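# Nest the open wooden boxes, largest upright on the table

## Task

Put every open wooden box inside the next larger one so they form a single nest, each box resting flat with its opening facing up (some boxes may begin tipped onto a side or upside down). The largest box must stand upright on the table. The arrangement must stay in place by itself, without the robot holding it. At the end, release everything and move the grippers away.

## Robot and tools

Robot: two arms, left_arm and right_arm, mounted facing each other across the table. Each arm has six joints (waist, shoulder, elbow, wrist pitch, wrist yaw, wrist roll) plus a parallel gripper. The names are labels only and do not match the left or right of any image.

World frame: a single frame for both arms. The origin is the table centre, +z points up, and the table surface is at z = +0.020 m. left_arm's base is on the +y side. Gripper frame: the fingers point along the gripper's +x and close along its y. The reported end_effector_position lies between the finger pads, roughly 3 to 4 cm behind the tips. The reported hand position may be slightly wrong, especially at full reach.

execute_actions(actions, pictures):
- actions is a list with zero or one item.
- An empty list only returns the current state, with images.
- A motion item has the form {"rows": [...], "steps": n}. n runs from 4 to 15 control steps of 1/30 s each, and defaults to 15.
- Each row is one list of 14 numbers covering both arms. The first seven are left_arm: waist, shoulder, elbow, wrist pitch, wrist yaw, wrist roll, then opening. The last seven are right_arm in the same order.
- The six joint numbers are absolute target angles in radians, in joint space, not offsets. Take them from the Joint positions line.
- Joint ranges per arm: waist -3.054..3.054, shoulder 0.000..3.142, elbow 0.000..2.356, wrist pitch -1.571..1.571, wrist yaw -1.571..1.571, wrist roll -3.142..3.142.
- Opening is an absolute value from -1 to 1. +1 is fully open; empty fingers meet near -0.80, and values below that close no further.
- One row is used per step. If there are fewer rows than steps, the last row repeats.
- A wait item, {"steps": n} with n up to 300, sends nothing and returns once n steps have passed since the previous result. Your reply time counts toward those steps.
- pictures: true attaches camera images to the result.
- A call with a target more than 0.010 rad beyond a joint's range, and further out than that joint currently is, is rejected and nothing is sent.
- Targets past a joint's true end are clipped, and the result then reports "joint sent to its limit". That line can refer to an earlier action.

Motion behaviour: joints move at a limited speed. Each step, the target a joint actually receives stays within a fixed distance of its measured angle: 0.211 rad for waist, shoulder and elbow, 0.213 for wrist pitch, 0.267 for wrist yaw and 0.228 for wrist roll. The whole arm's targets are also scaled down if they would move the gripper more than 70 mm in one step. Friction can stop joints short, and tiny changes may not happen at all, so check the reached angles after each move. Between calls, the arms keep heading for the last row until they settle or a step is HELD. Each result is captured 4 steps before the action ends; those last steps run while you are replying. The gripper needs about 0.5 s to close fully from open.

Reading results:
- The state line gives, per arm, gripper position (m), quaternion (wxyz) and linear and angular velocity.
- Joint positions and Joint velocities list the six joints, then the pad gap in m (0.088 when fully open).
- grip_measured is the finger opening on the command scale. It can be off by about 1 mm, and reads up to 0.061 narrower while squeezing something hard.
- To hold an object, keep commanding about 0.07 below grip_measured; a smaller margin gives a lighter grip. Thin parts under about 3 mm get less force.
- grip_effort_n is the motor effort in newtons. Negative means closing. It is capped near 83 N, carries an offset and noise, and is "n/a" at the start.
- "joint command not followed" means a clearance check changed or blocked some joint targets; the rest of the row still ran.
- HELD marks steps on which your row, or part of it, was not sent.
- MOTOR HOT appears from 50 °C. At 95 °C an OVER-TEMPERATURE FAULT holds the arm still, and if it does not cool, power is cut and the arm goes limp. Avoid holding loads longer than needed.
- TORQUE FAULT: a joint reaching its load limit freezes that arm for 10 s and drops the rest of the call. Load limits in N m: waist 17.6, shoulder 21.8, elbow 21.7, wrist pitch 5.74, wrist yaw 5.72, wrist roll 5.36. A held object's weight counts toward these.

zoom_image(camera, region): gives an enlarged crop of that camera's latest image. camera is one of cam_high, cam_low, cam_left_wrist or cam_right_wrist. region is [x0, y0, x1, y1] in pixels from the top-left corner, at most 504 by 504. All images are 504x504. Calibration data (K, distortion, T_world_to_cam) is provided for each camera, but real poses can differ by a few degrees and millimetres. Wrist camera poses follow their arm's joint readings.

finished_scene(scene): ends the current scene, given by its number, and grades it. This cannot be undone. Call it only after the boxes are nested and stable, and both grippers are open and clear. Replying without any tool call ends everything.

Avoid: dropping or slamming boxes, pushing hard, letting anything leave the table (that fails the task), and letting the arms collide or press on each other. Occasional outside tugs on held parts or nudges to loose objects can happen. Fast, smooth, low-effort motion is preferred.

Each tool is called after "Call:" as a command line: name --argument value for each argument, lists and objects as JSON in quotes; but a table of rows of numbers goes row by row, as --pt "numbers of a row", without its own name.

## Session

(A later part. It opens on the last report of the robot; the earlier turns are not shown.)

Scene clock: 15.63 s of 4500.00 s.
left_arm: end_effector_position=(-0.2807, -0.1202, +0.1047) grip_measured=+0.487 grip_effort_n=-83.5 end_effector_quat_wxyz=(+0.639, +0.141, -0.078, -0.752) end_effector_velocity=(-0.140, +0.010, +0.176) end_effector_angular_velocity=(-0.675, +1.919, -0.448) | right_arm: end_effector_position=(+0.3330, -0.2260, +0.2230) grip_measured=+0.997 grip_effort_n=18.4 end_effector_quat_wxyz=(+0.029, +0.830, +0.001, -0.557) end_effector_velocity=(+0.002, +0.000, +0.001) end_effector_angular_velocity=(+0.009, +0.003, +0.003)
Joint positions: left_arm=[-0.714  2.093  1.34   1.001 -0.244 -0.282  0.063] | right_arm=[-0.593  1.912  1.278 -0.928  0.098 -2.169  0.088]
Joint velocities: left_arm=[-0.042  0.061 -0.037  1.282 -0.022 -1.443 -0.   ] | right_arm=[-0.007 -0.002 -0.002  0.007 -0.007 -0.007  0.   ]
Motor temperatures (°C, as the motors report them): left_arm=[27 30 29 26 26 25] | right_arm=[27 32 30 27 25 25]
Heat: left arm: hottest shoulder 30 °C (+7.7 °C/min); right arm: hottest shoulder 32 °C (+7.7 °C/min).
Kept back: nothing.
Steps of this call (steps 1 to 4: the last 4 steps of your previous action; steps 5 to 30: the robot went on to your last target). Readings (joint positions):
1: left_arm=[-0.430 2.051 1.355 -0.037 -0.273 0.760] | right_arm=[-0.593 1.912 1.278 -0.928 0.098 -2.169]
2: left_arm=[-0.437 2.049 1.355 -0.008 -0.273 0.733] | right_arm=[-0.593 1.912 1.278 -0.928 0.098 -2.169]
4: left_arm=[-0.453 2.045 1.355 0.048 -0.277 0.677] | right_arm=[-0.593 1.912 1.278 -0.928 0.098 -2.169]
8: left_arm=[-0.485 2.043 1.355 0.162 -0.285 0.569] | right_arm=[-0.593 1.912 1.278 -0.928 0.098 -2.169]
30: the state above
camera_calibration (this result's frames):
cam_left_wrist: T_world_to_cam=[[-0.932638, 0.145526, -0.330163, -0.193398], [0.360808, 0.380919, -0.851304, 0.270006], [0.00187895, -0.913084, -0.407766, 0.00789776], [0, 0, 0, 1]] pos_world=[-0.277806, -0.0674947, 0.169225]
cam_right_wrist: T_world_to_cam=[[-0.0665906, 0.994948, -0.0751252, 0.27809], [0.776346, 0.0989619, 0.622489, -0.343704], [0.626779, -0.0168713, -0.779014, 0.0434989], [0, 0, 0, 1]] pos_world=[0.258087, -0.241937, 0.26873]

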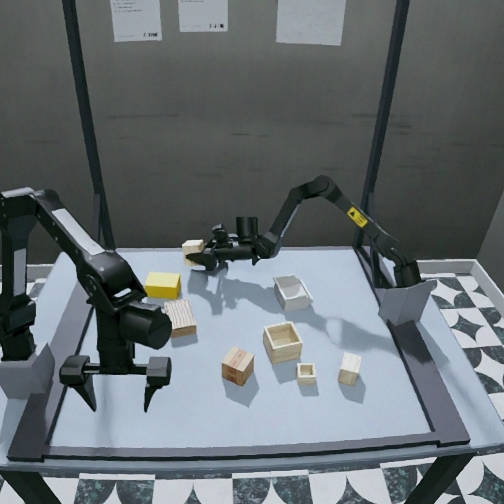

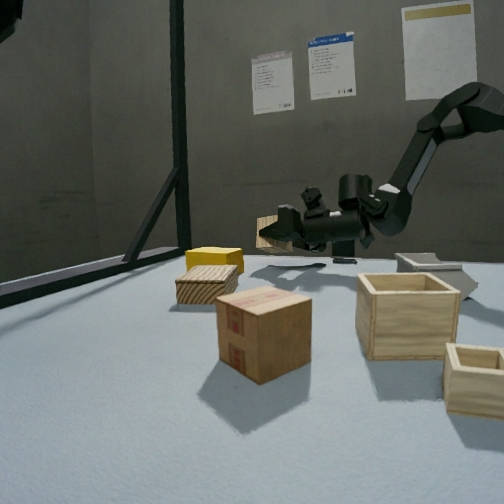

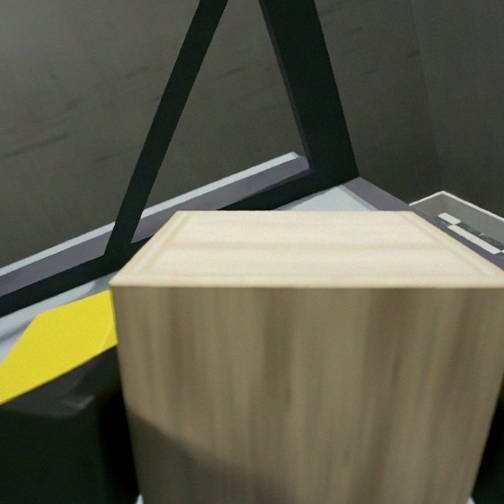

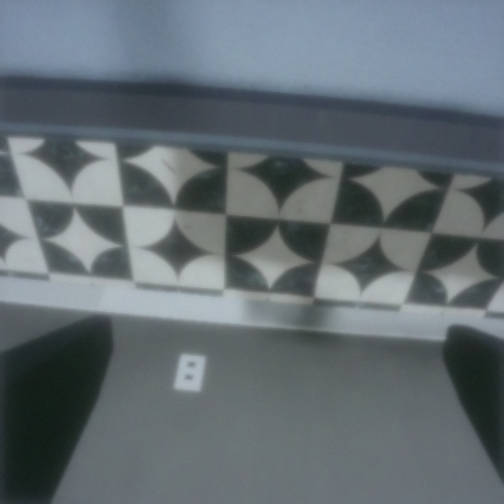

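Call:
execute_actions --actions '[{"rows":[[-0.7,2.27,1.339,1.37,-0.244,-0.555,0.3,-0.593,1.912,1.278,-0.928,0.098,-2.169,1]],"steps":15}]'

Call:
execute_actions --actions '[{"steps":15}]' --pictures true

Scene clock: 16.13 s of 4500.00 s.
left_arm: end_effector_position=(-0.2585, -0.1154, +0.0870) grip_measured=+0.487 grip_effort_n=-83.5 end_effector_quat_wxyz=(+0.623, -0.013, -0.009, -0.782) end_effector_velocity=(-0.016, +0.004, +0.035) end_effector_angular_velocity=(-0.140, +0.112, -0.060) | right_arm: end_effector_position=(+0.3330, -0.2260, +0.2230) grip_measured=+0.997 grip_effort_n=19.3 end_effector_quat_wxyz=(+0.029, +0.830, +0.001, -0.557) end_effector_velocity=(-0.006, -0.002, -0.002) end_effector_angular_velocity=(-0.011, +0.030, +0.008)
Joint positions: left_arm=[-0.704  2.264  1.334  1.349 -0.244 -0.547  0.063] | right_arm=[-0.593  1.912  1.278 -0.928  0.098 -2.169  0.088]
Joint velocities: left_arm=[-0.002 -0.002  0.002  0.168 -0.037 -0.037 -0.   ] | right_arm=[ 0.002 -0.002 -0.002 -0.022 -0.022 -0.007 -0.   ]
Motor temperatures (°C, as the motors report them): left_arm=[27 30 29 26 26 25] | right_arm=[27 32 30 27 25 25]
Heat: left arm: hottest shoulder 30 °C (+7.4 °C/min); right arm: hottest shoulder 32 °C (+7.4 °C/min).
Steps of this call (steps 1 to 4: the robot went on to your last target; steps 5 to 15: the first 11 steps of this action). Readings (joint positions):
5: left_arm=[-0.706 2.105 1.340 1.167 -0.244 -0.476] | right_arm=[-0.593 1.912 1.278 -0.928 0.098 -2.169]
6: left_arm=[-0.705 2.128 1.346 1.228 -0.244 -0.494] | right_arm=[-0.593 1.912 1.278 -0.928 0.098 -2.169]
8: left_arm=[-0.704 2.173 1.350 1.283 -0.244 -0.518] | right_arm=[-0.593 1.912 1.278 -0.928 0.098 -2.169]
12: left_arm=[-0.704 2.251 1.336 1.328 -0.244 -0.541] | right_arm=[-0.593 1.912 1.278 -0.928 0.098 -2.169]
15: the state above

Scene clock: 16.63 s of 4500.00 s.
left_arm: end_effector_position=(-0.2612, -0.1153, +0.0911) grip_measured=+0.487 grip_effort_n=-83.5 end_effector_quat_wxyz=(+0.618, -0.023, -0.011, -0.786) end_effector_velocity=(-0.003, +0.001, +0.000) end_effector_angular_velocity=(+0.012, +0.020, -0.008) | right_arm: end_effector_position=(+0.3330, -0.2260, +0.2230) grip_measured=+0.997 grip_effort_n=19.3 end_effector_quat_wxyz=(+0.029, +0.830, +0.001, -0.557) end_effector_velocity=(+0.001, +0.002, +0.002) end_effector_angular_velocity=(+0.006, +0.001, +0.022)
Joint positions: left_arm=[-0.704  2.265  1.337  1.368 -0.244 -0.552  0.063] | right_arm=[-0.593  1.912  1.278 -0.928  0.098 -2.169  0.088]
Joint velocities: left_arm=[-0.002 -0.007 -0.002 -0.007  0.007 -0.022 -0.   ] | right_arm=[-0.002 -0.002  0.002  0.007 -0.007 -0.022  0.   ]
Motor temperatures (°C, as the motors report them): left_arm=[27 30 29 26 26 25] | right_arm=[27 32 30 27 25 25]
Heat: left arm: hottest shoulder 30 °C (+7.2 °C/min); right arm: hottest shoulder 32 °C (+7.2 °C/min).
Kept back: nothing.
Steps of this call (steps 1 to 4: the last 4 steps of your previous action; steps 5 to 15: the robot went on to your last target). Readings (joint positions):
1: left_arm=[-0.704 2.264 1.334 1.356 -0.244 -0.548] | right_arm=[-0.593 1.912 1.278 -0.928 0.098 -2.169]
2: left_arm=[-0.704 2.264 1.335 1.362 -0.244 -0.549] | right_arm=[-0.593 1.912 1.278 -0.928 0.098 -2.169]
4: left_arm=[-0.704 2.264 1.337 1.364 -0.244 -0.550] | right_arm=[-0.593 1.912 1.278 -0.928 0.098 -2.169]
8: left_arm=[-0.704 2.265 1.337 1.364 -0.244 -0.552] | right_arm=[-0.593 1.912 1.278 -0.928 0.098 -2.169]
15: the state above
camera_calibration (this result's frames):
cam_left_wrist: T_world_to_cam=[[-0.978318, 0.206347, -0.0177359, -0.213889], [0.0748298, 0.272325, -0.959291, 0.172076], [-0.193117, -0.939819, -0.281862, -0.0586871], [0, 0, 0, 1]] pos_world=[-0.233461, -0.0578805, 0.144736]
cam_right_wrist: T_world_to_cam=[[-0.0665906, 0.994948, -0.0751252, 0.27809], [0.776346, 0.0989619, 0.622489, -0.343704], [0.626779, -0.0168713, -0.779014, 0.0434989], [0, 0, 0, 1]] pos_world=[0.258087, -0.241937, 0.26873]

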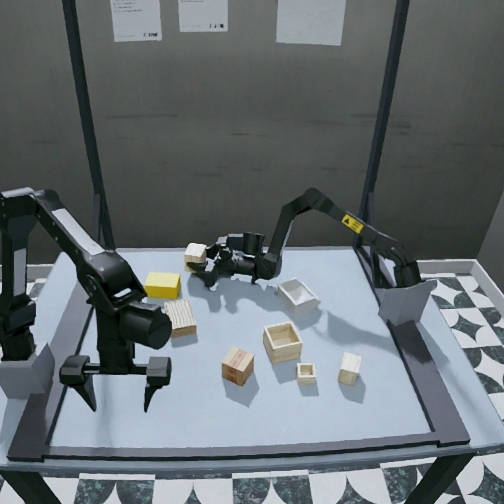

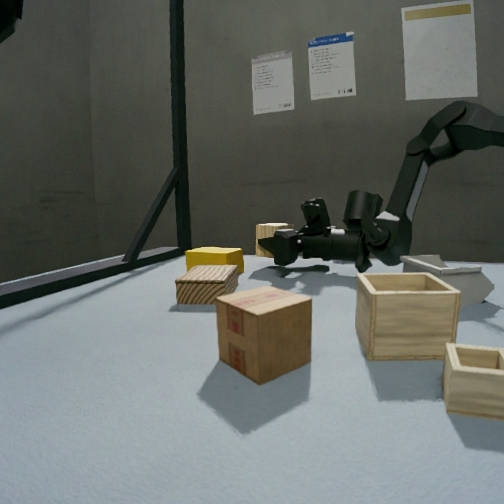

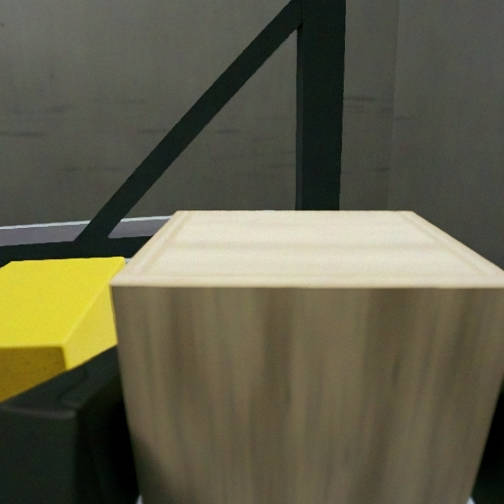

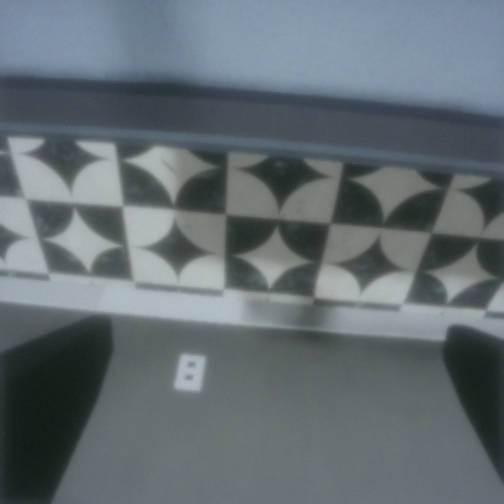

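Call:
execute_actions --actions '[{"rows":[[-0.704,2.335,1.337,1.44,-0.244,-0.555,0.3,-0.593,1.912,1.278,-0.928,0.098,-2.169,1]],"steps":15}]'

Call:
execute_actions --actions '[{"steps":10}]' --pictures true

Scene clock: 17.17 s of 4500.00 s.
left_arm: end_effector_position=(-0.2561, -0.1131, +0.0889) grip_measured=+0.487 grip_effort_n=-83.5 end_effector_quat_wxyz=(+0.611, -0.038, -0.018, -0.791) end_effector_velocity=(+0.008, -0.000, -0.003) end_effector_angular_velocity=(-0.005, +0.008, +0.024) | right_arm: end_effector_position=(+0.3330, -0.2260, +0.2230) grip_measured=+0.997 grip_effort_n=19.8 end_effector_quat_wxyz=(+0.029, +0.830, +0.001, -0.557) end_effector_velocity=(-0.003, -0.004, +0.001) end_effector_angular_velocity=(-0.007, +0.015, -0.012)
Joint positions: left_arm=[-0.7    2.3    1.339  1.437 -0.242 -0.553  0.063] | right_arm=[-0.593  1.912  1.278 -0.928  0.098 -2.169  0.088]
Joint velocities: left_arm=[ 0.002  0.012 -0.002  0.007 -0.022 -0.007 -0.   ] | right_arm=[-0.002 -0.007 -0.002 -0.022 -0.007  0.007 -0.   ]
Motor temperatures (°C, as the motors report them): left_arm=[27 30 29 26 26 25] | right_arm=[27 32 30 27 25 25]
Heat: left arm: hottest shoulder 30 °C (+7.0 °C/min); right arm: hottest shoulder 32 °C (+7.0 °C/min).
Steps of this call (steps 1 to 5: the robot went on to your last target; steps 6 to 16: the first 11 steps of this action). Readings (joint positions):
6: left_arm=[-0.704 2.269 1.337 1.372 -0.244 -0.552] | right_arm=[-0.593 1.912 1.278 -0.928 0.098 -2.169]
7: left_arm=[-0.704 2.278 1.337 1.395 -0.244 -0.552] | right_arm=[-0.593 1.912 1.278 -0.928 0.098 -2.169]
9: left_arm=[-0.702 2.291 1.337 1.409 -0.241 -0.553] | right_arm=[-0.593 1.912 1.278 -0.928 0.098 -2.169]
13: left_arm=[-0.700 2.299 1.339 1.432 -0.242 -0.553] | right_arm=[-0.593 1.912 1.278 -0.928 0.098 -2.169]
16: the state above

Scene clock: 17.50 s of 4500.00 s.
left_arm: end_effector_position=(-0.2559, -0.1130, +0.0892) grip_measured=+0.487 grip_effort_n=-83.5 end_effector_quat_wxyz=(+0.610, -0.039, -0.018, -0.791) end_effector_velocity=(-0.001, +0.002, -0.007) end_effector_angular_velocity=(+0.019, -0.014, -0.002) | right_arm: end_effector_position=(+0.3330, -0.2260, +0.2230) grip_measured=+0.997 grip_effort_n=19.3 end_effector_quat_wxyz=(+0.029, +0.830, +0.001, -0.557) end_effector_velocity=(-0.001, -0.000, +0.001) end_effector_angular_velocity=(+0.003, +0.021, +0.017)
Joint positions: left_arm=[-0.699  2.301  1.339  1.441 -0.242 -0.553  0.063] | right_arm=[-0.593  1.912  1.278 -0.928  0.098 -2.169  0.088]
Joint velocities: left_arm=[-0.007  0.002 -0.007 -0.007  0.007  0.007 -0.   ] | right_arm=[-0.007 -0.002  0.002 -0.007 -0.022 -0.022 -0.   ]
Motor temperatures (°C, as the motors report them): left_arm=[27 30 29 26 26 25] | right_arm=[27 32 30 27 25 25]
Heat: left arm: hottest shoulder 30 °C (+6.9 °C/min); right arm: hottest shoulder 32 °C (+6.9 °C/min).
Kept back: nothing.
Steps of this call (steps 1 to 4: the last 4 steps of your previous action; steps 5 to 10: the robot went on to your last target). Readings (joint positions):
1: left_arm=[-0.700 2.300 1.339 1.438 -0.242 -0.553] | right_arm=[-0.593 1.912 1.278 -0.928 0.098 -2.169]
2: left_arm=[-0.699 2.300 1.339 1.439 -0.242 -0.553] | right_arm=[-0.593 1.912 1.278 -0.928 0.098 -2.169]
4: left_arm=[-0.699 2.301 1.339 1.440 -0.242 -0.553] | right_arm=[-0.593 1.912 1.278 -0.928 0.098 -2.169]
8: left_arm=[-0.699 2.301 1.339 1.441 -0.242 -0.553] | right_arm=[-0.593 1.912 1.278 -0.928 0.098 -2.169]
10: the state above
camera_calibration (this result's frames):
cam_left_wrist: T_world_to_cam=[[-0.97451, 0.224142, -0.00957594, -0.206932], [0.0649048, 0.240817, -0.968398, 0.163944], [-0.214752, -0.944335, -0.249226, -0.0649738], [0, 0, 0, 1]] pos_world=[-0.226251, -0.0544554, 0.140588]
cam_right_wrist: T_world_to_cam=[[-0.0665906, 0.994948, -0.0751252, 0.27809], [0.776346, 0.0989619, 0.622489, -0.343704], [0.626779, -0.0168713, -0.779014, 0.0434989], [0, 0, 0, 1]] pos_world=[0.258087, -0.241937, 0.26873]

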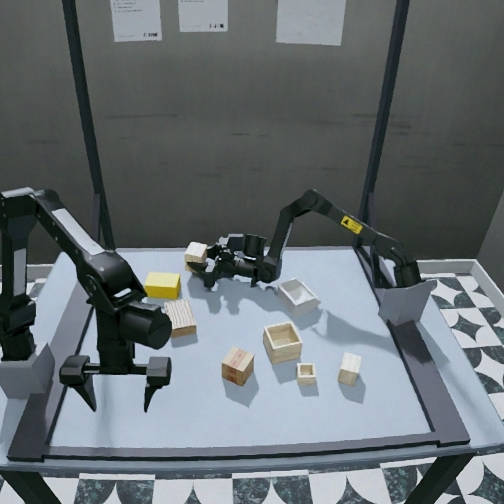

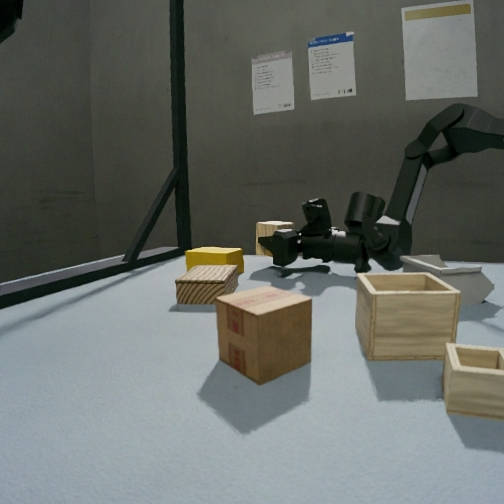

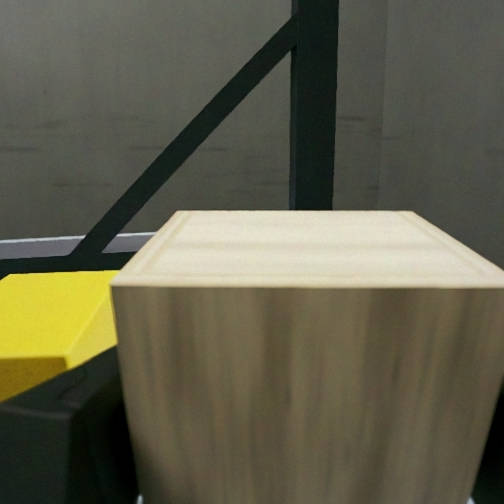

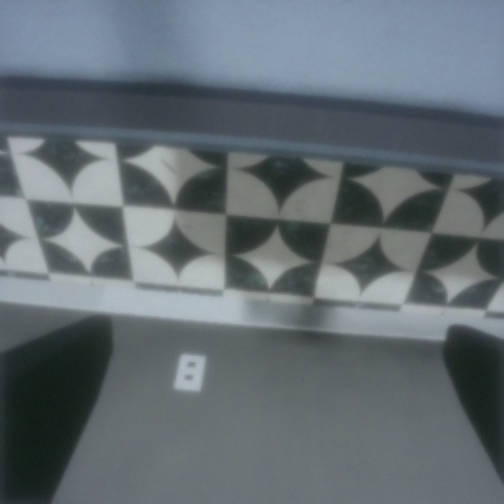

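Call:
execute_actions --actions '[{"rows":[[-0.7,2.33,1.339,1.39,-0.244,-0.555,0.3,-0.593,1.912,1.278,-0.928,0.098,-2.169,1]],"steps":15}]'

Call:
execute_actions --actions '[{"steps":10}]' --pictures true

Scene clock: 18.03 s of 4500.00 s.
left_arm: end_effector_position=(-0.2505, -0.1162, +0.0838) grip_measured=+0.487 grip_effort_n=-83.5 end_effector_quat_wxyz=(+0.620, -0.024, -0.013, -0.784) end_effector_velocity=(-0.004, -0.001, +0.001) end_effector_angular_velocity=(+0.009, -0.011, -0.004) | right_arm: end_effector_position=(+0.3330, -0.2260, +0.2230) grip_measured=+0.997 grip_effort_n=19.3 end_effector_quat_wxyz=(+0.029, +0.830, +0.001, -0.557) end_effector_velocity=(-0.006, -0.003, -0.004) end_effector_angular_velocity=(-0.015, +0.033, +0.006)
Joint positions: left_arm=[-0.695  2.301  1.343  1.398 -0.242 -0.553  0.063] | right_arm=[-0.593  1.912  1.278 -0.928  0.098 -2.169  0.088]
Joint velocities: left_arm=[-0.002 -0.012  0.002 -0.022  0.007  0.007  0.   ] | right_arm=[ 0.002  0.002 -0.002 -0.022 -0.022 -0.007 -0.   ]
Motor temperatures (°C, as the motors report them): left_arm=[27 30 29 26 26 25] | right_arm=[27 32 30 27 25 25]
Heat: left arm: hottest shoulder 30 °C (+6.7 °C/min); right arm: hottest shoulder 32 °C (+6.7 °C/min).
Steps of this call (steps 1 to 5: the robot went on to your last target; steps 6 to 16: the first 11 steps of this action). Readings (joint positions):
6: left_arm=[-0.699 2.301 1.339 1.440 -0.242 -0.553] | right_arm=[-0.593 1.912 1.278 -0.928 0.098 -2.169]
7: left_arm=[-0.699 2.301 1.339 1.429 -0.242 -0.553] | right_arm=[-0.593 1.912 1.278 -0.928 0.098 -2.169]
9: left_arm=[-0.699 2.301 1.341 1.415 -0.242 -0.553] | right_arm=[-0.593 1.912 1.278 -0.928 0.098 -2.169]
13: left_arm=[-0.696 2.301 1.343 1.402 -0.242 -0.553] | right_arm=[-0.593 1.912 1.278 -0.928 0.098 -2.169]
16: the state above

Scene clock: 18.37 s of 4500.00 s.
left_arm: end_effector_position=(-0.2504, -0.1163, +0.0835) grip_measured=+0.487 grip_effort_n=-83.5 end_effector_quat_wxyz=(+0.620, -0.023, -0.013, -0.784) end_effector_velocity=(+0.002, +0.001, +0.001) end_effector_angular_velocity=(+0.001, +0.023, +0.020) | right_arm: end_effector_position=(+0.3330, -0.2260, +0.2230) grip_measured=+0.997 grip_effort_n=19.3 end_effector_quat_wxyz=(+0.029, +0.830, +0.001, -0.557) end_effector_velocity=(-0.003, -0.002, -0.004) end_effector_angular_velocity=(-0.005, +0.028, +0.004)
Joint positions: left_arm=[-0.695  2.301  1.344  1.396 -0.242 -0.553  0.063] | right_arm=[-0.593  1.912  1.278 -0.928  0.098 -2.169  0.088]
Joint velocities: left_arm=[-0.002 -0.007 -0.007 -0.007 -0.022 -0.022  0.   ] | right_arm=[-0.002  0.002 -0.007 -0.007 -0.022 -0.007 -0.   ]
Motor temperatures (°C, as the motors report them): left_arm=[27 30 29 26 26 25] | right_arm=[27 32 30 27 25 25]
Heat: left arm: hottest shoulder 30 °C (+6.5 °C/min); right arm: hottest shoulder 32 °C (+6.5 °C/min).
Kept back: nothing.
Steps of this call (steps 1 to 4: the last 4 steps of your previous action; steps 5 to 10: the robot went on to your last target). Readings (joint positions):
1: left_arm=[-0.695 2.301 1.343 1.398 -0.242 -0.553] | right_arm=[-0.593 1.912 1.278 -0.928 0.098 -2.169]
2: left_arm=[-0.695 2.301 1.343 1.398 -0.242 -0.553] | right_arm=[-0.593 1.912 1.278 -0.928 0.098 -2.169]
4: left_arm=[-0.695 2.301 1.343 1.397 -0.242 -0.553] | right_arm=[-0.593 1.912 1.278 -0.928 0.098 -2.169]
8: left_arm=[-0.695 2.301 1.344 1.396 -0.242 -0.553] | right_arm=[-0.593 1.912 1.278 -0.928 0.098 -2.169]
10: the state above
camera_calibration (this result's frames):
cam_left_wrist: T_world_to_cam=[[-0.979385, 0.200961, -0.0205076, -0.20384], [0.0753742, 0.269362, -0.960085, 0.164159], [-0.187415, -0.941838, -0.278957, -0.058742], [0, 0, 0, 1]] pos_world=[-0.22302, -0.0585799, 0.13704]
cam_right_wrist: T_world_to_cam=[[-0.0665906, 0.994948, -0.0751252, 0.27809], [0.776346, 0.0989619, 0.622489, -0.343704], [0.626779, -0.0168713, -0.779014, 0.0434989], [0, 0, 0, 1]] pos_world=[0.258087, -0.241937, 0.26873]

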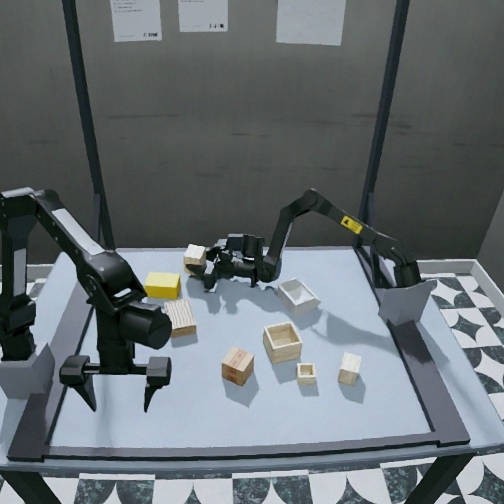

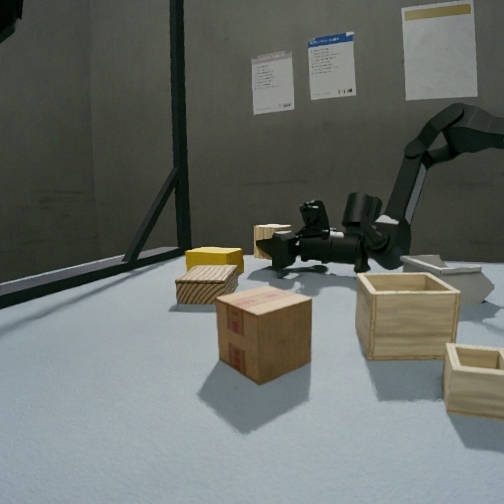

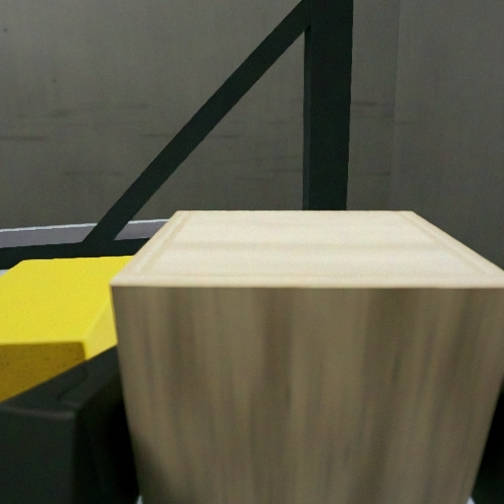

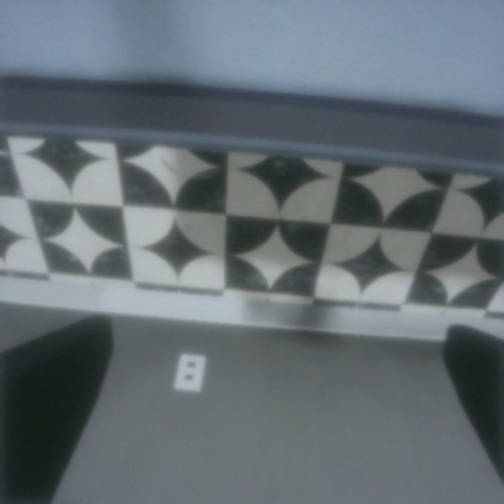

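Call:
execute_actions --actions '[{"rows":[[-0.7,2.39,1.339,1.42,-0.244,-0.555,0.3,-0.593,1.912,1.278,-0.928,0.098,-2.169,1]],"steps":15}]'

Call:
execute_actions --actions '[{"steps":10}]' --pictures true

Scene clock: 20.10 s of 4500.00 s.
left_arm: end_effector_position=(-0.2413, -0.1183, +0.0833) grip_measured=+0.487 grip_effort_n=-83.5 end_effector_quat_wxyz=(+0.621, -0.030, -0.019, -0.783) end_effector_velocity=(+0.001, +0.001, +0.002) end_effector_angular_velocity=(-0.021, +0.018, +0.008) | right_arm: end_effector_position=(+0.3330, -0.2260, +0.2230) grip_measured=+0.997 grip_effort_n=18.8 end_effector_quat_wxyz=(+0.029, +0.830, +0.001, -0.557) end_effector_velocity=(-0.001, -0.002, -0.000) end_effector_angular_velocity=(-0.004, +0.010, +0.004)
Joint positions: left_arm=[-0.681  2.326  1.351  1.426 -0.241 -0.553  0.063] | right_arm=[-0.593  1.912  1.278 -0.928  0.098 -2.169  0.088]
Joint velocities: left_arm=[-0.002  0.007  0.002  0.022 -0.022 -0.007 -0.   ] | right_arm=[-0.002 -0.002 -0.002 -0.007 -0.007 -0.007 -0.   ]
Motor temperatures (°C, as the motors report them): left_arm=[28 30 29 26 26 25] | right_arm=[27 32 30 27 25 25]
Heat: left arm: hottest shoulder 30 °C (+6.0 °C/min); right arm: hottest shoulder 32 °C (+6.0 °C/min).
Steps of this call (steps 1 to 15: the robot went on to your last target; steps 16 to 41: nothing new was sent; steps 42 to 52: the first 11 steps of this action). Readings (joint positions):
42: left_arm=[-0.695 2.304 1.344 1.397 -0.242 -0.553] | right_arm=[-0.593 1.912 1.278 -0.928 0.098 -2.169]
43: left_arm=[-0.694 2.309 1.344 1.405 -0.241 -0.553] | right_arm=[-0.593 1.912 1.278 -0.928 0.098 -2.169]
45: left_arm=[-0.690 2.316 1.347 1.416 -0.241 -0.553] | right_arm=[-0.593 1.912 1.278 -0.928 0.098 -2.169]
49: left_arm=[-0.683 2.324 1.351 1.424 -0.241 -0.553] | right_arm=[-0.593 1.912 1.278 -0.928 0.098 -2.169]
52: the state above

Scene clock: 20.43 s of 4500.00 s.
left_arm: end_effector_position=(-0.2412, -0.1183, +0.0833) grip_measured=+0.487 grip_effort_n=-83.5 end_effector_quat_wxyz=(+0.621, -0.030, -0.019, -0.783) end_effector_velocity=(-0.001, +0.001, +0.002) end_effector_angular_velocity=(-0.006, +0.012, +0.000) | right_arm: end_effector_position=(+0.3330, -0.2260, +0.2230) grip_measured=+0.997 grip_effort_n=19.3 end_effector_quat_wxyz=(+0.029, +0.830, +0.001, -0.557) end_effector_velocity=(-0.001, +0.003, +0.001) end_effector_angular_velocity=(+0.010, +0.000, +0.013)
Joint positions: left_arm=[-0.681  2.327  1.351  1.428 -0.241 -0.553  0.063] | right_arm=[-0.593  1.912  1.278 -0.928  0.098 -2.169  0.088]
Joint velocities: left_arm=[-0.002 -0.002 -0.002  0.007 -0.007 -0.007 -0.   ] | right_arm=[ 0.002 -0.002  0.002  0.007 -0.007 -0.007  0.   ]
Motor temperatures (°C, as the motors report them): left_arm=[28 30 29 26 26 25] | right_arm=[28 32 30 27 25 25]
Heat: left arm: hottest shoulder 30 °C (+5.9 °C/min); right arm: hottest shoulder 32 °C (+5.9 °C/min).
Kept back: nothing.
Steps of this call (steps 1 to 4: the last 4 steps of your previous action; steps 5 to 10: the robot went on to your last target). Readings (joint positions):
1: left_arm=[-0.681 2.326 1.351 1.427 -0.241 -0.553] | right_arm=[-0.593 1.912 1.278 -0.928 0.098 -2.169]
2: left_arm=[-0.681 2.326 1.351 1.427 -0.241 -0.553] | right_arm=[-0.593 1.912 1.278 -0.928 0.098 -2.169]
4: left_arm=[-0.681 2.326 1.351 1.428 -0.241 -0.553] | right_arm=[-0.593 1.912 1.278 -0.928 0.098 -2.169]
8: left_arm=[-0.681 2.327 1.351 1.428 -0.241 -0.553] | right_arm=[-0.593 1.912 1.278 -0.928 0.098 -2.169]
10: the state above
camera_calibration (this result's frames):
cam_left_wrist: T_world_to_cam=[[-0.979862, 0.198445, -0.0221348, -0.194757], [0.0727903, 0.251775, -0.965045, 0.161517], [-0.185935, -0.947222, -0.261149, -0.0606646], [0, 0, 0, 1]] pos_world=[-0.213871, -0.0594802, 0.135718]
cam_right_wrist: T_world_to_cam=[[-0.0665906, 0.994948, -0.0751252, 0.27809], [0.776346, 0.0989619, 0.622489, -0.343704], [0.626779, -0.0168713, -0.779014, 0.0434989], [0, 0, 0, 1]] pos_world=[0.258087, -0.241937, 0.26873]

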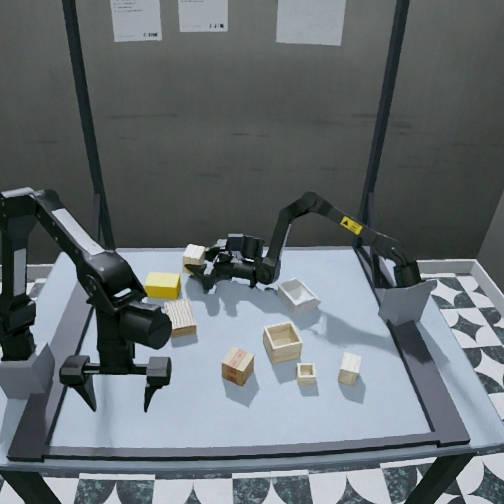

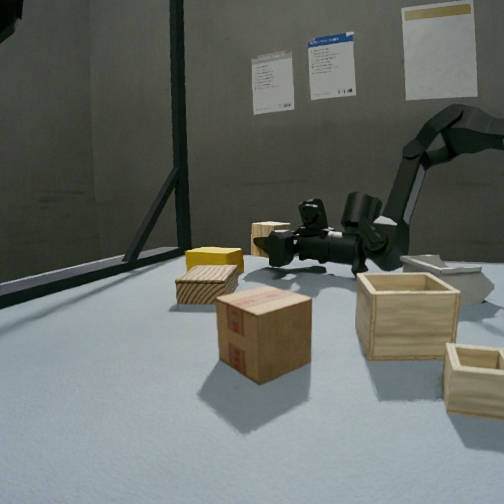

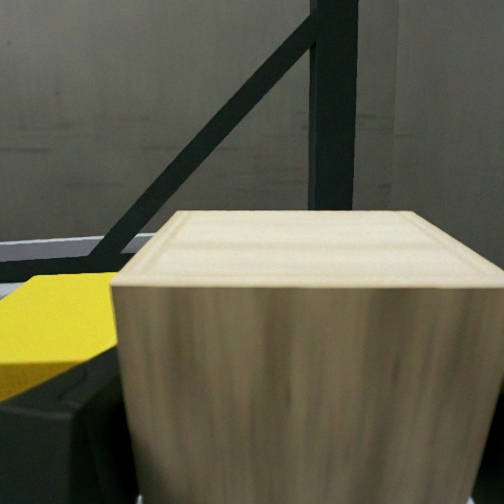

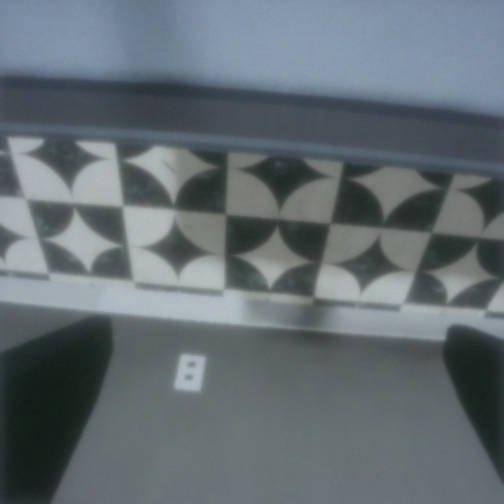

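Call:
execute_actions --actions '[{"rows":[[-0.7,2.33,1.339,1.3,-0.244,-0.555,0.3,-0.593,1.912,1.278,-0.928,0.098,-2.169,1]],"steps":15}]'

Call:
execute_actions --actions '[{"steps":10}]' --pictures true

Call:
zoom_image --camera "cam_high" --region '[140,200,380,340]'

Scene clock: 21.33 s of 4500.00 s.
left_arm: end_effector_position=(-0.2246, -0.1260, +0.0739) grip_measured=+0.487 grip_effort_n=-83.5 end_effector_quat_wxyz=(+0.647, +0.007, -0.008, -0.762) end_effector_velocity=(-0.001, +0.001, -0.008) end_effector_angular_velocity=(+0.045, -0.009, +0.013) | right_arm: end_effector_position=(+0.3330, -0.2260, +0.2230) grip_measured=+0.997 grip_effort_n=19.3 end_effector_quat_wxyz=(+0.029, +0.830, +0.001, -0.557) end_effector_velocity=(+0.002, +0.000, +0.001) end_effector_angular_velocity=(+0.009, +0.003, +0.003)
Joint positions: left_arm=[-0.664  2.318  1.356  1.313 -0.244 -0.553  0.063] | right_arm=[-0.593  1.912  1.278 -0.928  0.098 -2.169  0.088]
Joint velocities: left_arm=[-0.007 -0.012 -0.007 -0.051  0.007 -0.007  0.   ] | right_arm=[-0.007 -0.002 -0.002  0.007 -0.007 -0.007  0.   ]
Motor temperatures (°C, as the motors report them): left_arm=[28 30 29 26 26 25] | right_arm=[28 32 30 27 25 25]
Heat: left arm: hottest shoulder 30 °C (+5.6 °C/min); right arm: hottest shoulder 32 °C (+5.6 °C/min).
Steps of this call (steps 1 to 16: the robot went on to your last target; steps 17 to 27: the first 11 steps of this action). Readings (joint positions):
17: left_arm=[-0.661 2.339 1.359 1.422 -0.251 -0.553] | right_arm=[-0.593 1.912 1.278 -0.928 0.098 -2.169]
18: left_arm=[-0.662 2.333 1.359 1.385 -0.244 -0.553] | right_arm=[-0.593 1.912 1.278 -0.928 0.098 -2.169]
20: left_arm=[-0.662 2.326 1.358 1.354 -0.244 -0.553] | right_arm=[-0.593 1.912 1.278 -0.928 0.098 -2.169]
24: left_arm=[-0.664 2.320 1.357 1.322 -0.244 -0.553] | right_arm=[-0.593 1.912 1.278 -0.928 0.098 -2.169]
27: the state above

Scene clock: 21.67 s of 4500.00 s.
left_arm: end_effector_position=(-0.2243, -0.1260, +0.0729) grip_measured=+0.487 grip_effort_n=-83.5 end_effector_quat_wxyz=(+0.648, +0.010, -0.007, -0.761) end_effector_velocity=(-0.001, +0.000, +0.001) end_effector_angular_velocity=(-0.002, -0.007, +0.006) | right_arm: end_effector_position=(+0.3330, -0.2260, +0.2230) grip_measured=+0.997 grip_effort_n=18.8 end_effector_quat_wxyz=(+0.029, +0.830, +0.001, -0.557) end_effector_velocity=(-0.000, -0.008, -0.001) end_effector_angular_velocity=(-0.026, +0.008, -0.008)
Joint positions: left_arm=[-0.664  2.317  1.355  1.307 -0.244 -0.553  0.063] | right_arm=[-0.593  1.912  1.278 -0.928  0.098 -2.169  0.088]
Joint velocities: left_arm=[-0.002 -0.007 -0.002 -0.007 -0.007  0.007 -0.   ] | right_arm=[-0.007 -0.002 -0.007 -0.022  0.007 -0.007 -0.   ]
Motor temperatures (°C, as the motors report them): left_arm=[28 30 29 26 26 25] | right_arm=[28 32 30 27 25 25]
Heat: left arm: hottest shoulder 30 °C (+5.5 °C/min); right arm: hottest shoulder 32 °C (+5.5 °C/min).
Kept back: nothing.
Steps of this call (steps 1 to 4: the last 4 steps of your previous action; steps 5 to 10: the robot went on to your last target). Readings (joint positions):
1: left_arm=[-0.664 2.317 1.356 1.312 -0.244 -0.553] | right_arm=[-0.593 1.912 1.278 -0.928 0.098 -2.169]
2: left_arm=[-0.664 2.317 1.356 1.310 -0.244 -0.553] | right_arm=[-0.593 1.912 1.278 -0.928 0.098 -2.169]
4: left_arm=[-0.664 2.317 1.356 1.309 -0.244 -0.553] | right_arm=[-0.593 1.912 1.278 -0.928 0.098 -2.169]
8: left_arm=[-0.664 2.317 1.355 1.307 -0.244 -0.553] | right_arm=[-0.593 1.912 1.278 -0.928 0.098 -2.169]
10: the state above
camera_calibration (this result's frames):
cam_left_wrist: T_world_to_cam=[[-0.989878, 0.131182, -0.0541545, -0.185237], [0.0944315, 0.323958, -0.941347, 0.164444], [-0.105944, -0.936932, -0.333067, -0.0430907], [0, 0, 0, 1]] pos_world=[-0.203456, -0.0693463, 0.130415]
cam_right_wrist: T_world_to_cam=[[-0.0665906, 0.994948, -0.0751252, 0.27809], [0.776346, 0.0989619, 0.622489, -0.343704], [0.626779, -0.0168713, -0.779014, 0.0434989], [0, 0, 0, 1]] pos_world=[0.258087, -0.241937, 0.26873]

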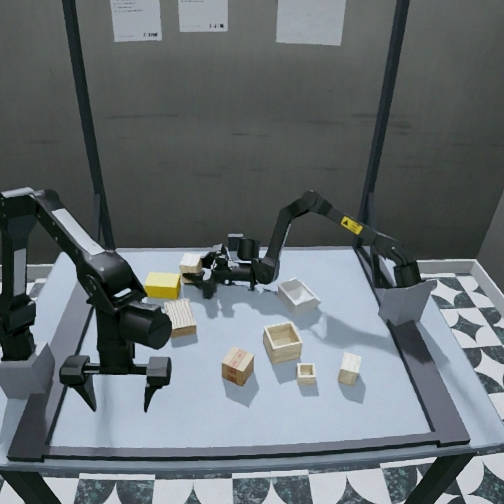

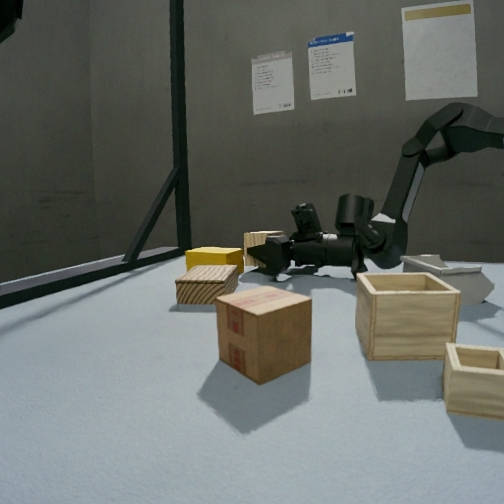

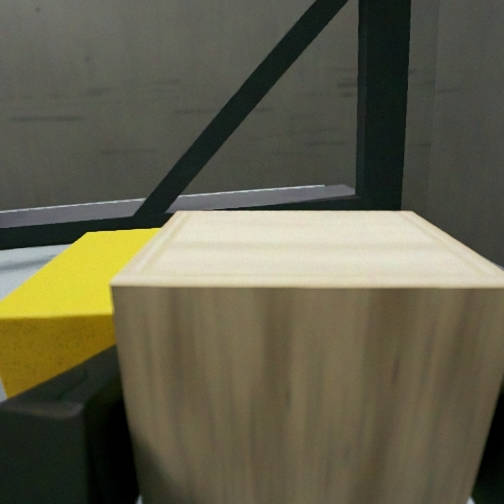

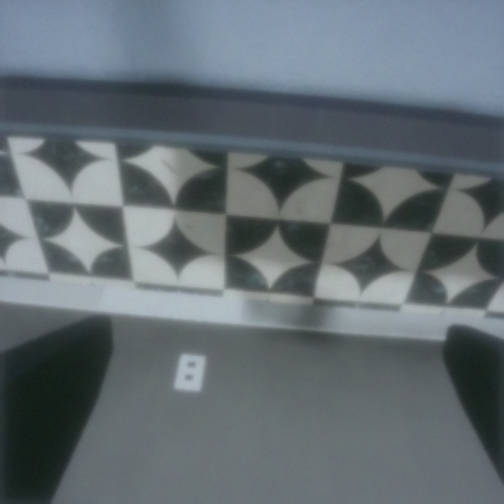

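Region (140, 200, 380, 340) of cam_high's 504x504 image, scaled by 2.100, with more detail than that image has; it fills the top 294 rows of this view, and the rest is white.

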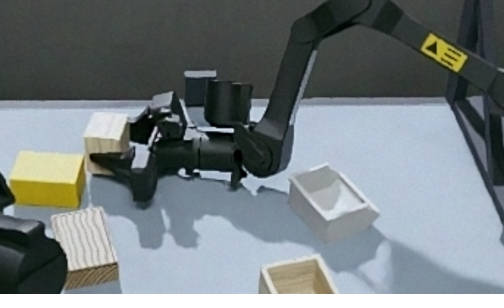

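Call:
execute_actions --actions '[{"rows":[[-0.7,2.33,1.339,1.22,-0.244,-0.555,0.3,-0.593,1.912,1.278,-0.928,0.098,-2.169,1]],"steps":15}]'

Call:
execute_actions --actions '[{"steps":10}]' --pictures true

Call:
zoom_image --camera "cam_low" --region '[180,170,420,300]'

Scene clock: 22.20 s of 4500.00 s.
left_arm: end_effector_position=(-0.2198, -0.1268, +0.0642) grip_measured=+0.487 grip_effort_n=-83.5 end_effector_quat_wxyz=(+0.659, +0.031, +0.005, -0.752) end_effector_velocity=(+0.001, +0.000, -0.001) end_effector_angular_velocity=(+0.013, +0.016, +0.014) | right_arm: end_effector_position=(+0.3330, -0.2260, +0.2230) grip_measured=+0.997 grip_effort_n=19.8 end_effector_quat_wxyz=(+0.029, +0.830, +0.001, -0.557) end_effector_velocity=(+0.002, -0.000, +0.001) end_effector_angular_velocity=(+0.000, -0.010, +0.005)
Joint positions: left_arm=[-0.666  2.31   1.355  1.243 -0.244 -0.556  0.063] | right_arm=[-0.593  1.912  1.278 -0.928  0.098 -2.169  0.088]
Joint velocities: left_arm=[-0.002 -0.007 -0.002 -0.022 -0.007 -0.022 -0.   ] | right_arm=[-0.002 -0.002 -0.002  0.007  0.007 -0.007 -0.   ]
Motor temperatures (°C, as the motors report them): left_arm=[28 30 29 26 26 25] | right_arm=[28 32 30 27 25 25]
Heat: left arm: hottest shoulder 30 °C (+5.4 °C/min); right arm: hottest shoulder 32 °C (+5.4 °C/min).
Steps of this call (steps 1 to 5: the robot went on to your last target; steps 6 to 16: the first 11 steps of this action). Readings (joint positions):
6: left_arm=[-0.664 2.316 1.355 1.300 -0.244 -0.553] | right_arm=[-0.593 1.912 1.278 -0.928 0.098 -2.169]
7: left_arm=[-0.665 2.314 1.355 1.278 -0.243 -0.553] | right_arm=[-0.593 1.912 1.278 -0.928 0.098 -2.169]
9: left_arm=[-0.665 2.312 1.355 1.258 -0.243 -0.553] | right_arm=[-0.593 1.912 1.278 -0.928 0.098 -2.169]
13: left_arm=[-0.665 2.310 1.355 1.245 -0.243 -0.554] | right_arm=[-0.593 1.912 1.278 -0.928 0.098 -2.169]
16: the state above

Scene clock: 22.53 s of 4500.00 s.
left_arm: end_effector_position=(-0.2198, -0.1268, +0.0641) grip_measured=+0.487 grip_effort_n=-83.5 end_effector_quat_wxyz=(+0.660, +0.031, +0.005, -0.751) end_effector_velocity=(-0.000, +0.002, +0.000) end_effector_angular_velocity=(-0.009, +0.010, +0.012) | right_arm: end_effector_position=(+0.3330, -0.2260, +0.2230) grip_measured=+0.997 grip_effort_n=19.3 end_effector_quat_wxyz=(+0.029, +0.830, +0.001, -0.557) end_effector_velocity=(-0.001, -0.006, -0.002) end_effector_angular_velocity=(-0.033, +0.008, +0.010)
Joint positions: left_arm=[-0.667  2.309  1.355  1.241 -0.246 -0.557  0.063] | right_arm=[-0.593  1.912  1.278 -0.928  0.098 -2.169  0.088]
Joint velocities: left_arm=[-0.007 -0.002 -0.007  0.007 -0.022 -0.007 -0.   ] | right_arm=[-0.002  0.002 -0.002 -0.022  0.007 -0.022 -0.   ]
Motor temperatures (°C, as the motors report them): left_arm=[28 30 29 26 26 25] | right_arm=[28 32 30 27 25 25]
Heat: left arm: hottest shoulder 30 °C (+5.3 °C/min); right arm: hottest shoulder 32 °C (+5.3 °C/min).
Kept back: nothing.
Steps of this call (steps 1 to 4: the last 4 steps of your previous action; steps 5 to 10: the robot went on to your last target). Readings (joint positions):
1: left_arm=[-0.666 2.310 1.355 1.242 -0.244 -0.557] | right_arm=[-0.593 1.912 1.278 -0.928 0.098 -2.169]
2: left_arm=[-0.666 2.309 1.355 1.242 -0.245 -0.557] | right_arm=[-0.593 1.912 1.278 -0.928 0.098 -2.169]
4: left_arm=[-0.666 2.309 1.355 1.241 -0.245 -0.557] | right_arm=[-0.593 1.912 1.278 -0.928 0.098 -2.169]
8: left_arm=[-0.667 2.309 1.355 1.241 -0.246 -0.557] | right_arm=[-0.593 1.912 1.278 -0.928 0.098 -2.169]
10: the state above
camera_calibration (this result's frames):
cam_left_wrist: T_world_to_cam=[[-0.99258, 0.102574, -0.0652985, -0.184728], [0.0989683, 0.369506, -0.923943, 0.161628], [-0.0706444, -0.923549, -0.376916, -0.0340237], [0, 0, 0, 1]] pos_world=[-0.201756, -0.0721969, 0.124449]
cam_right_wrist: T_world_to_cam=[[-0.0665906, 0.994948, -0.0751252, 0.27809], [0.776346, 0.0989619, 0.622489, -0.343704], [0.626779, -0.0168713, -0.779014, 0.0434989], [0, 0, 0, 1]] pos_world=[0.258087, -0.241937, 0.26873]

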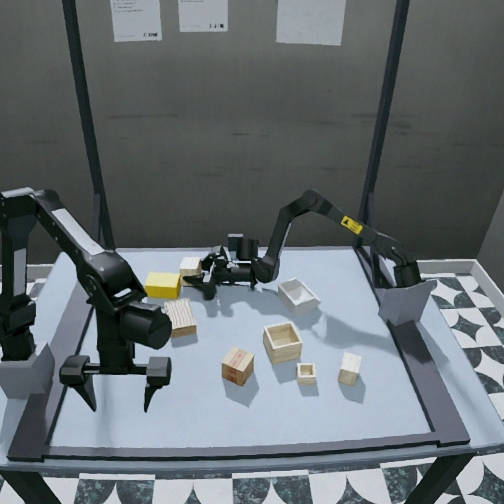

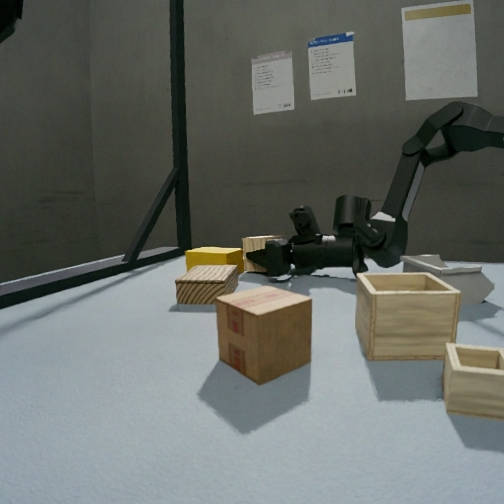

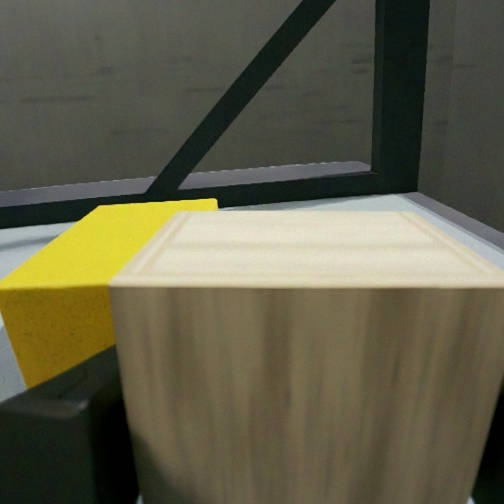

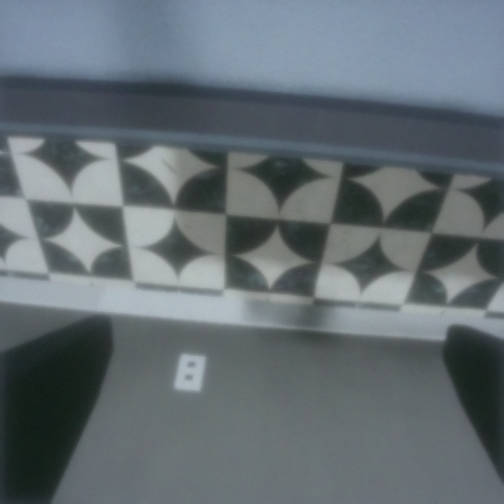

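Region (180, 170, 420, 300) of cam_low's 504x504 image, scaled by 2.100, with more detail than that image has; it fills the top 273 rows of this view, and the rest is white.

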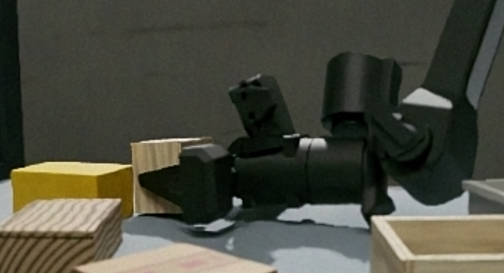

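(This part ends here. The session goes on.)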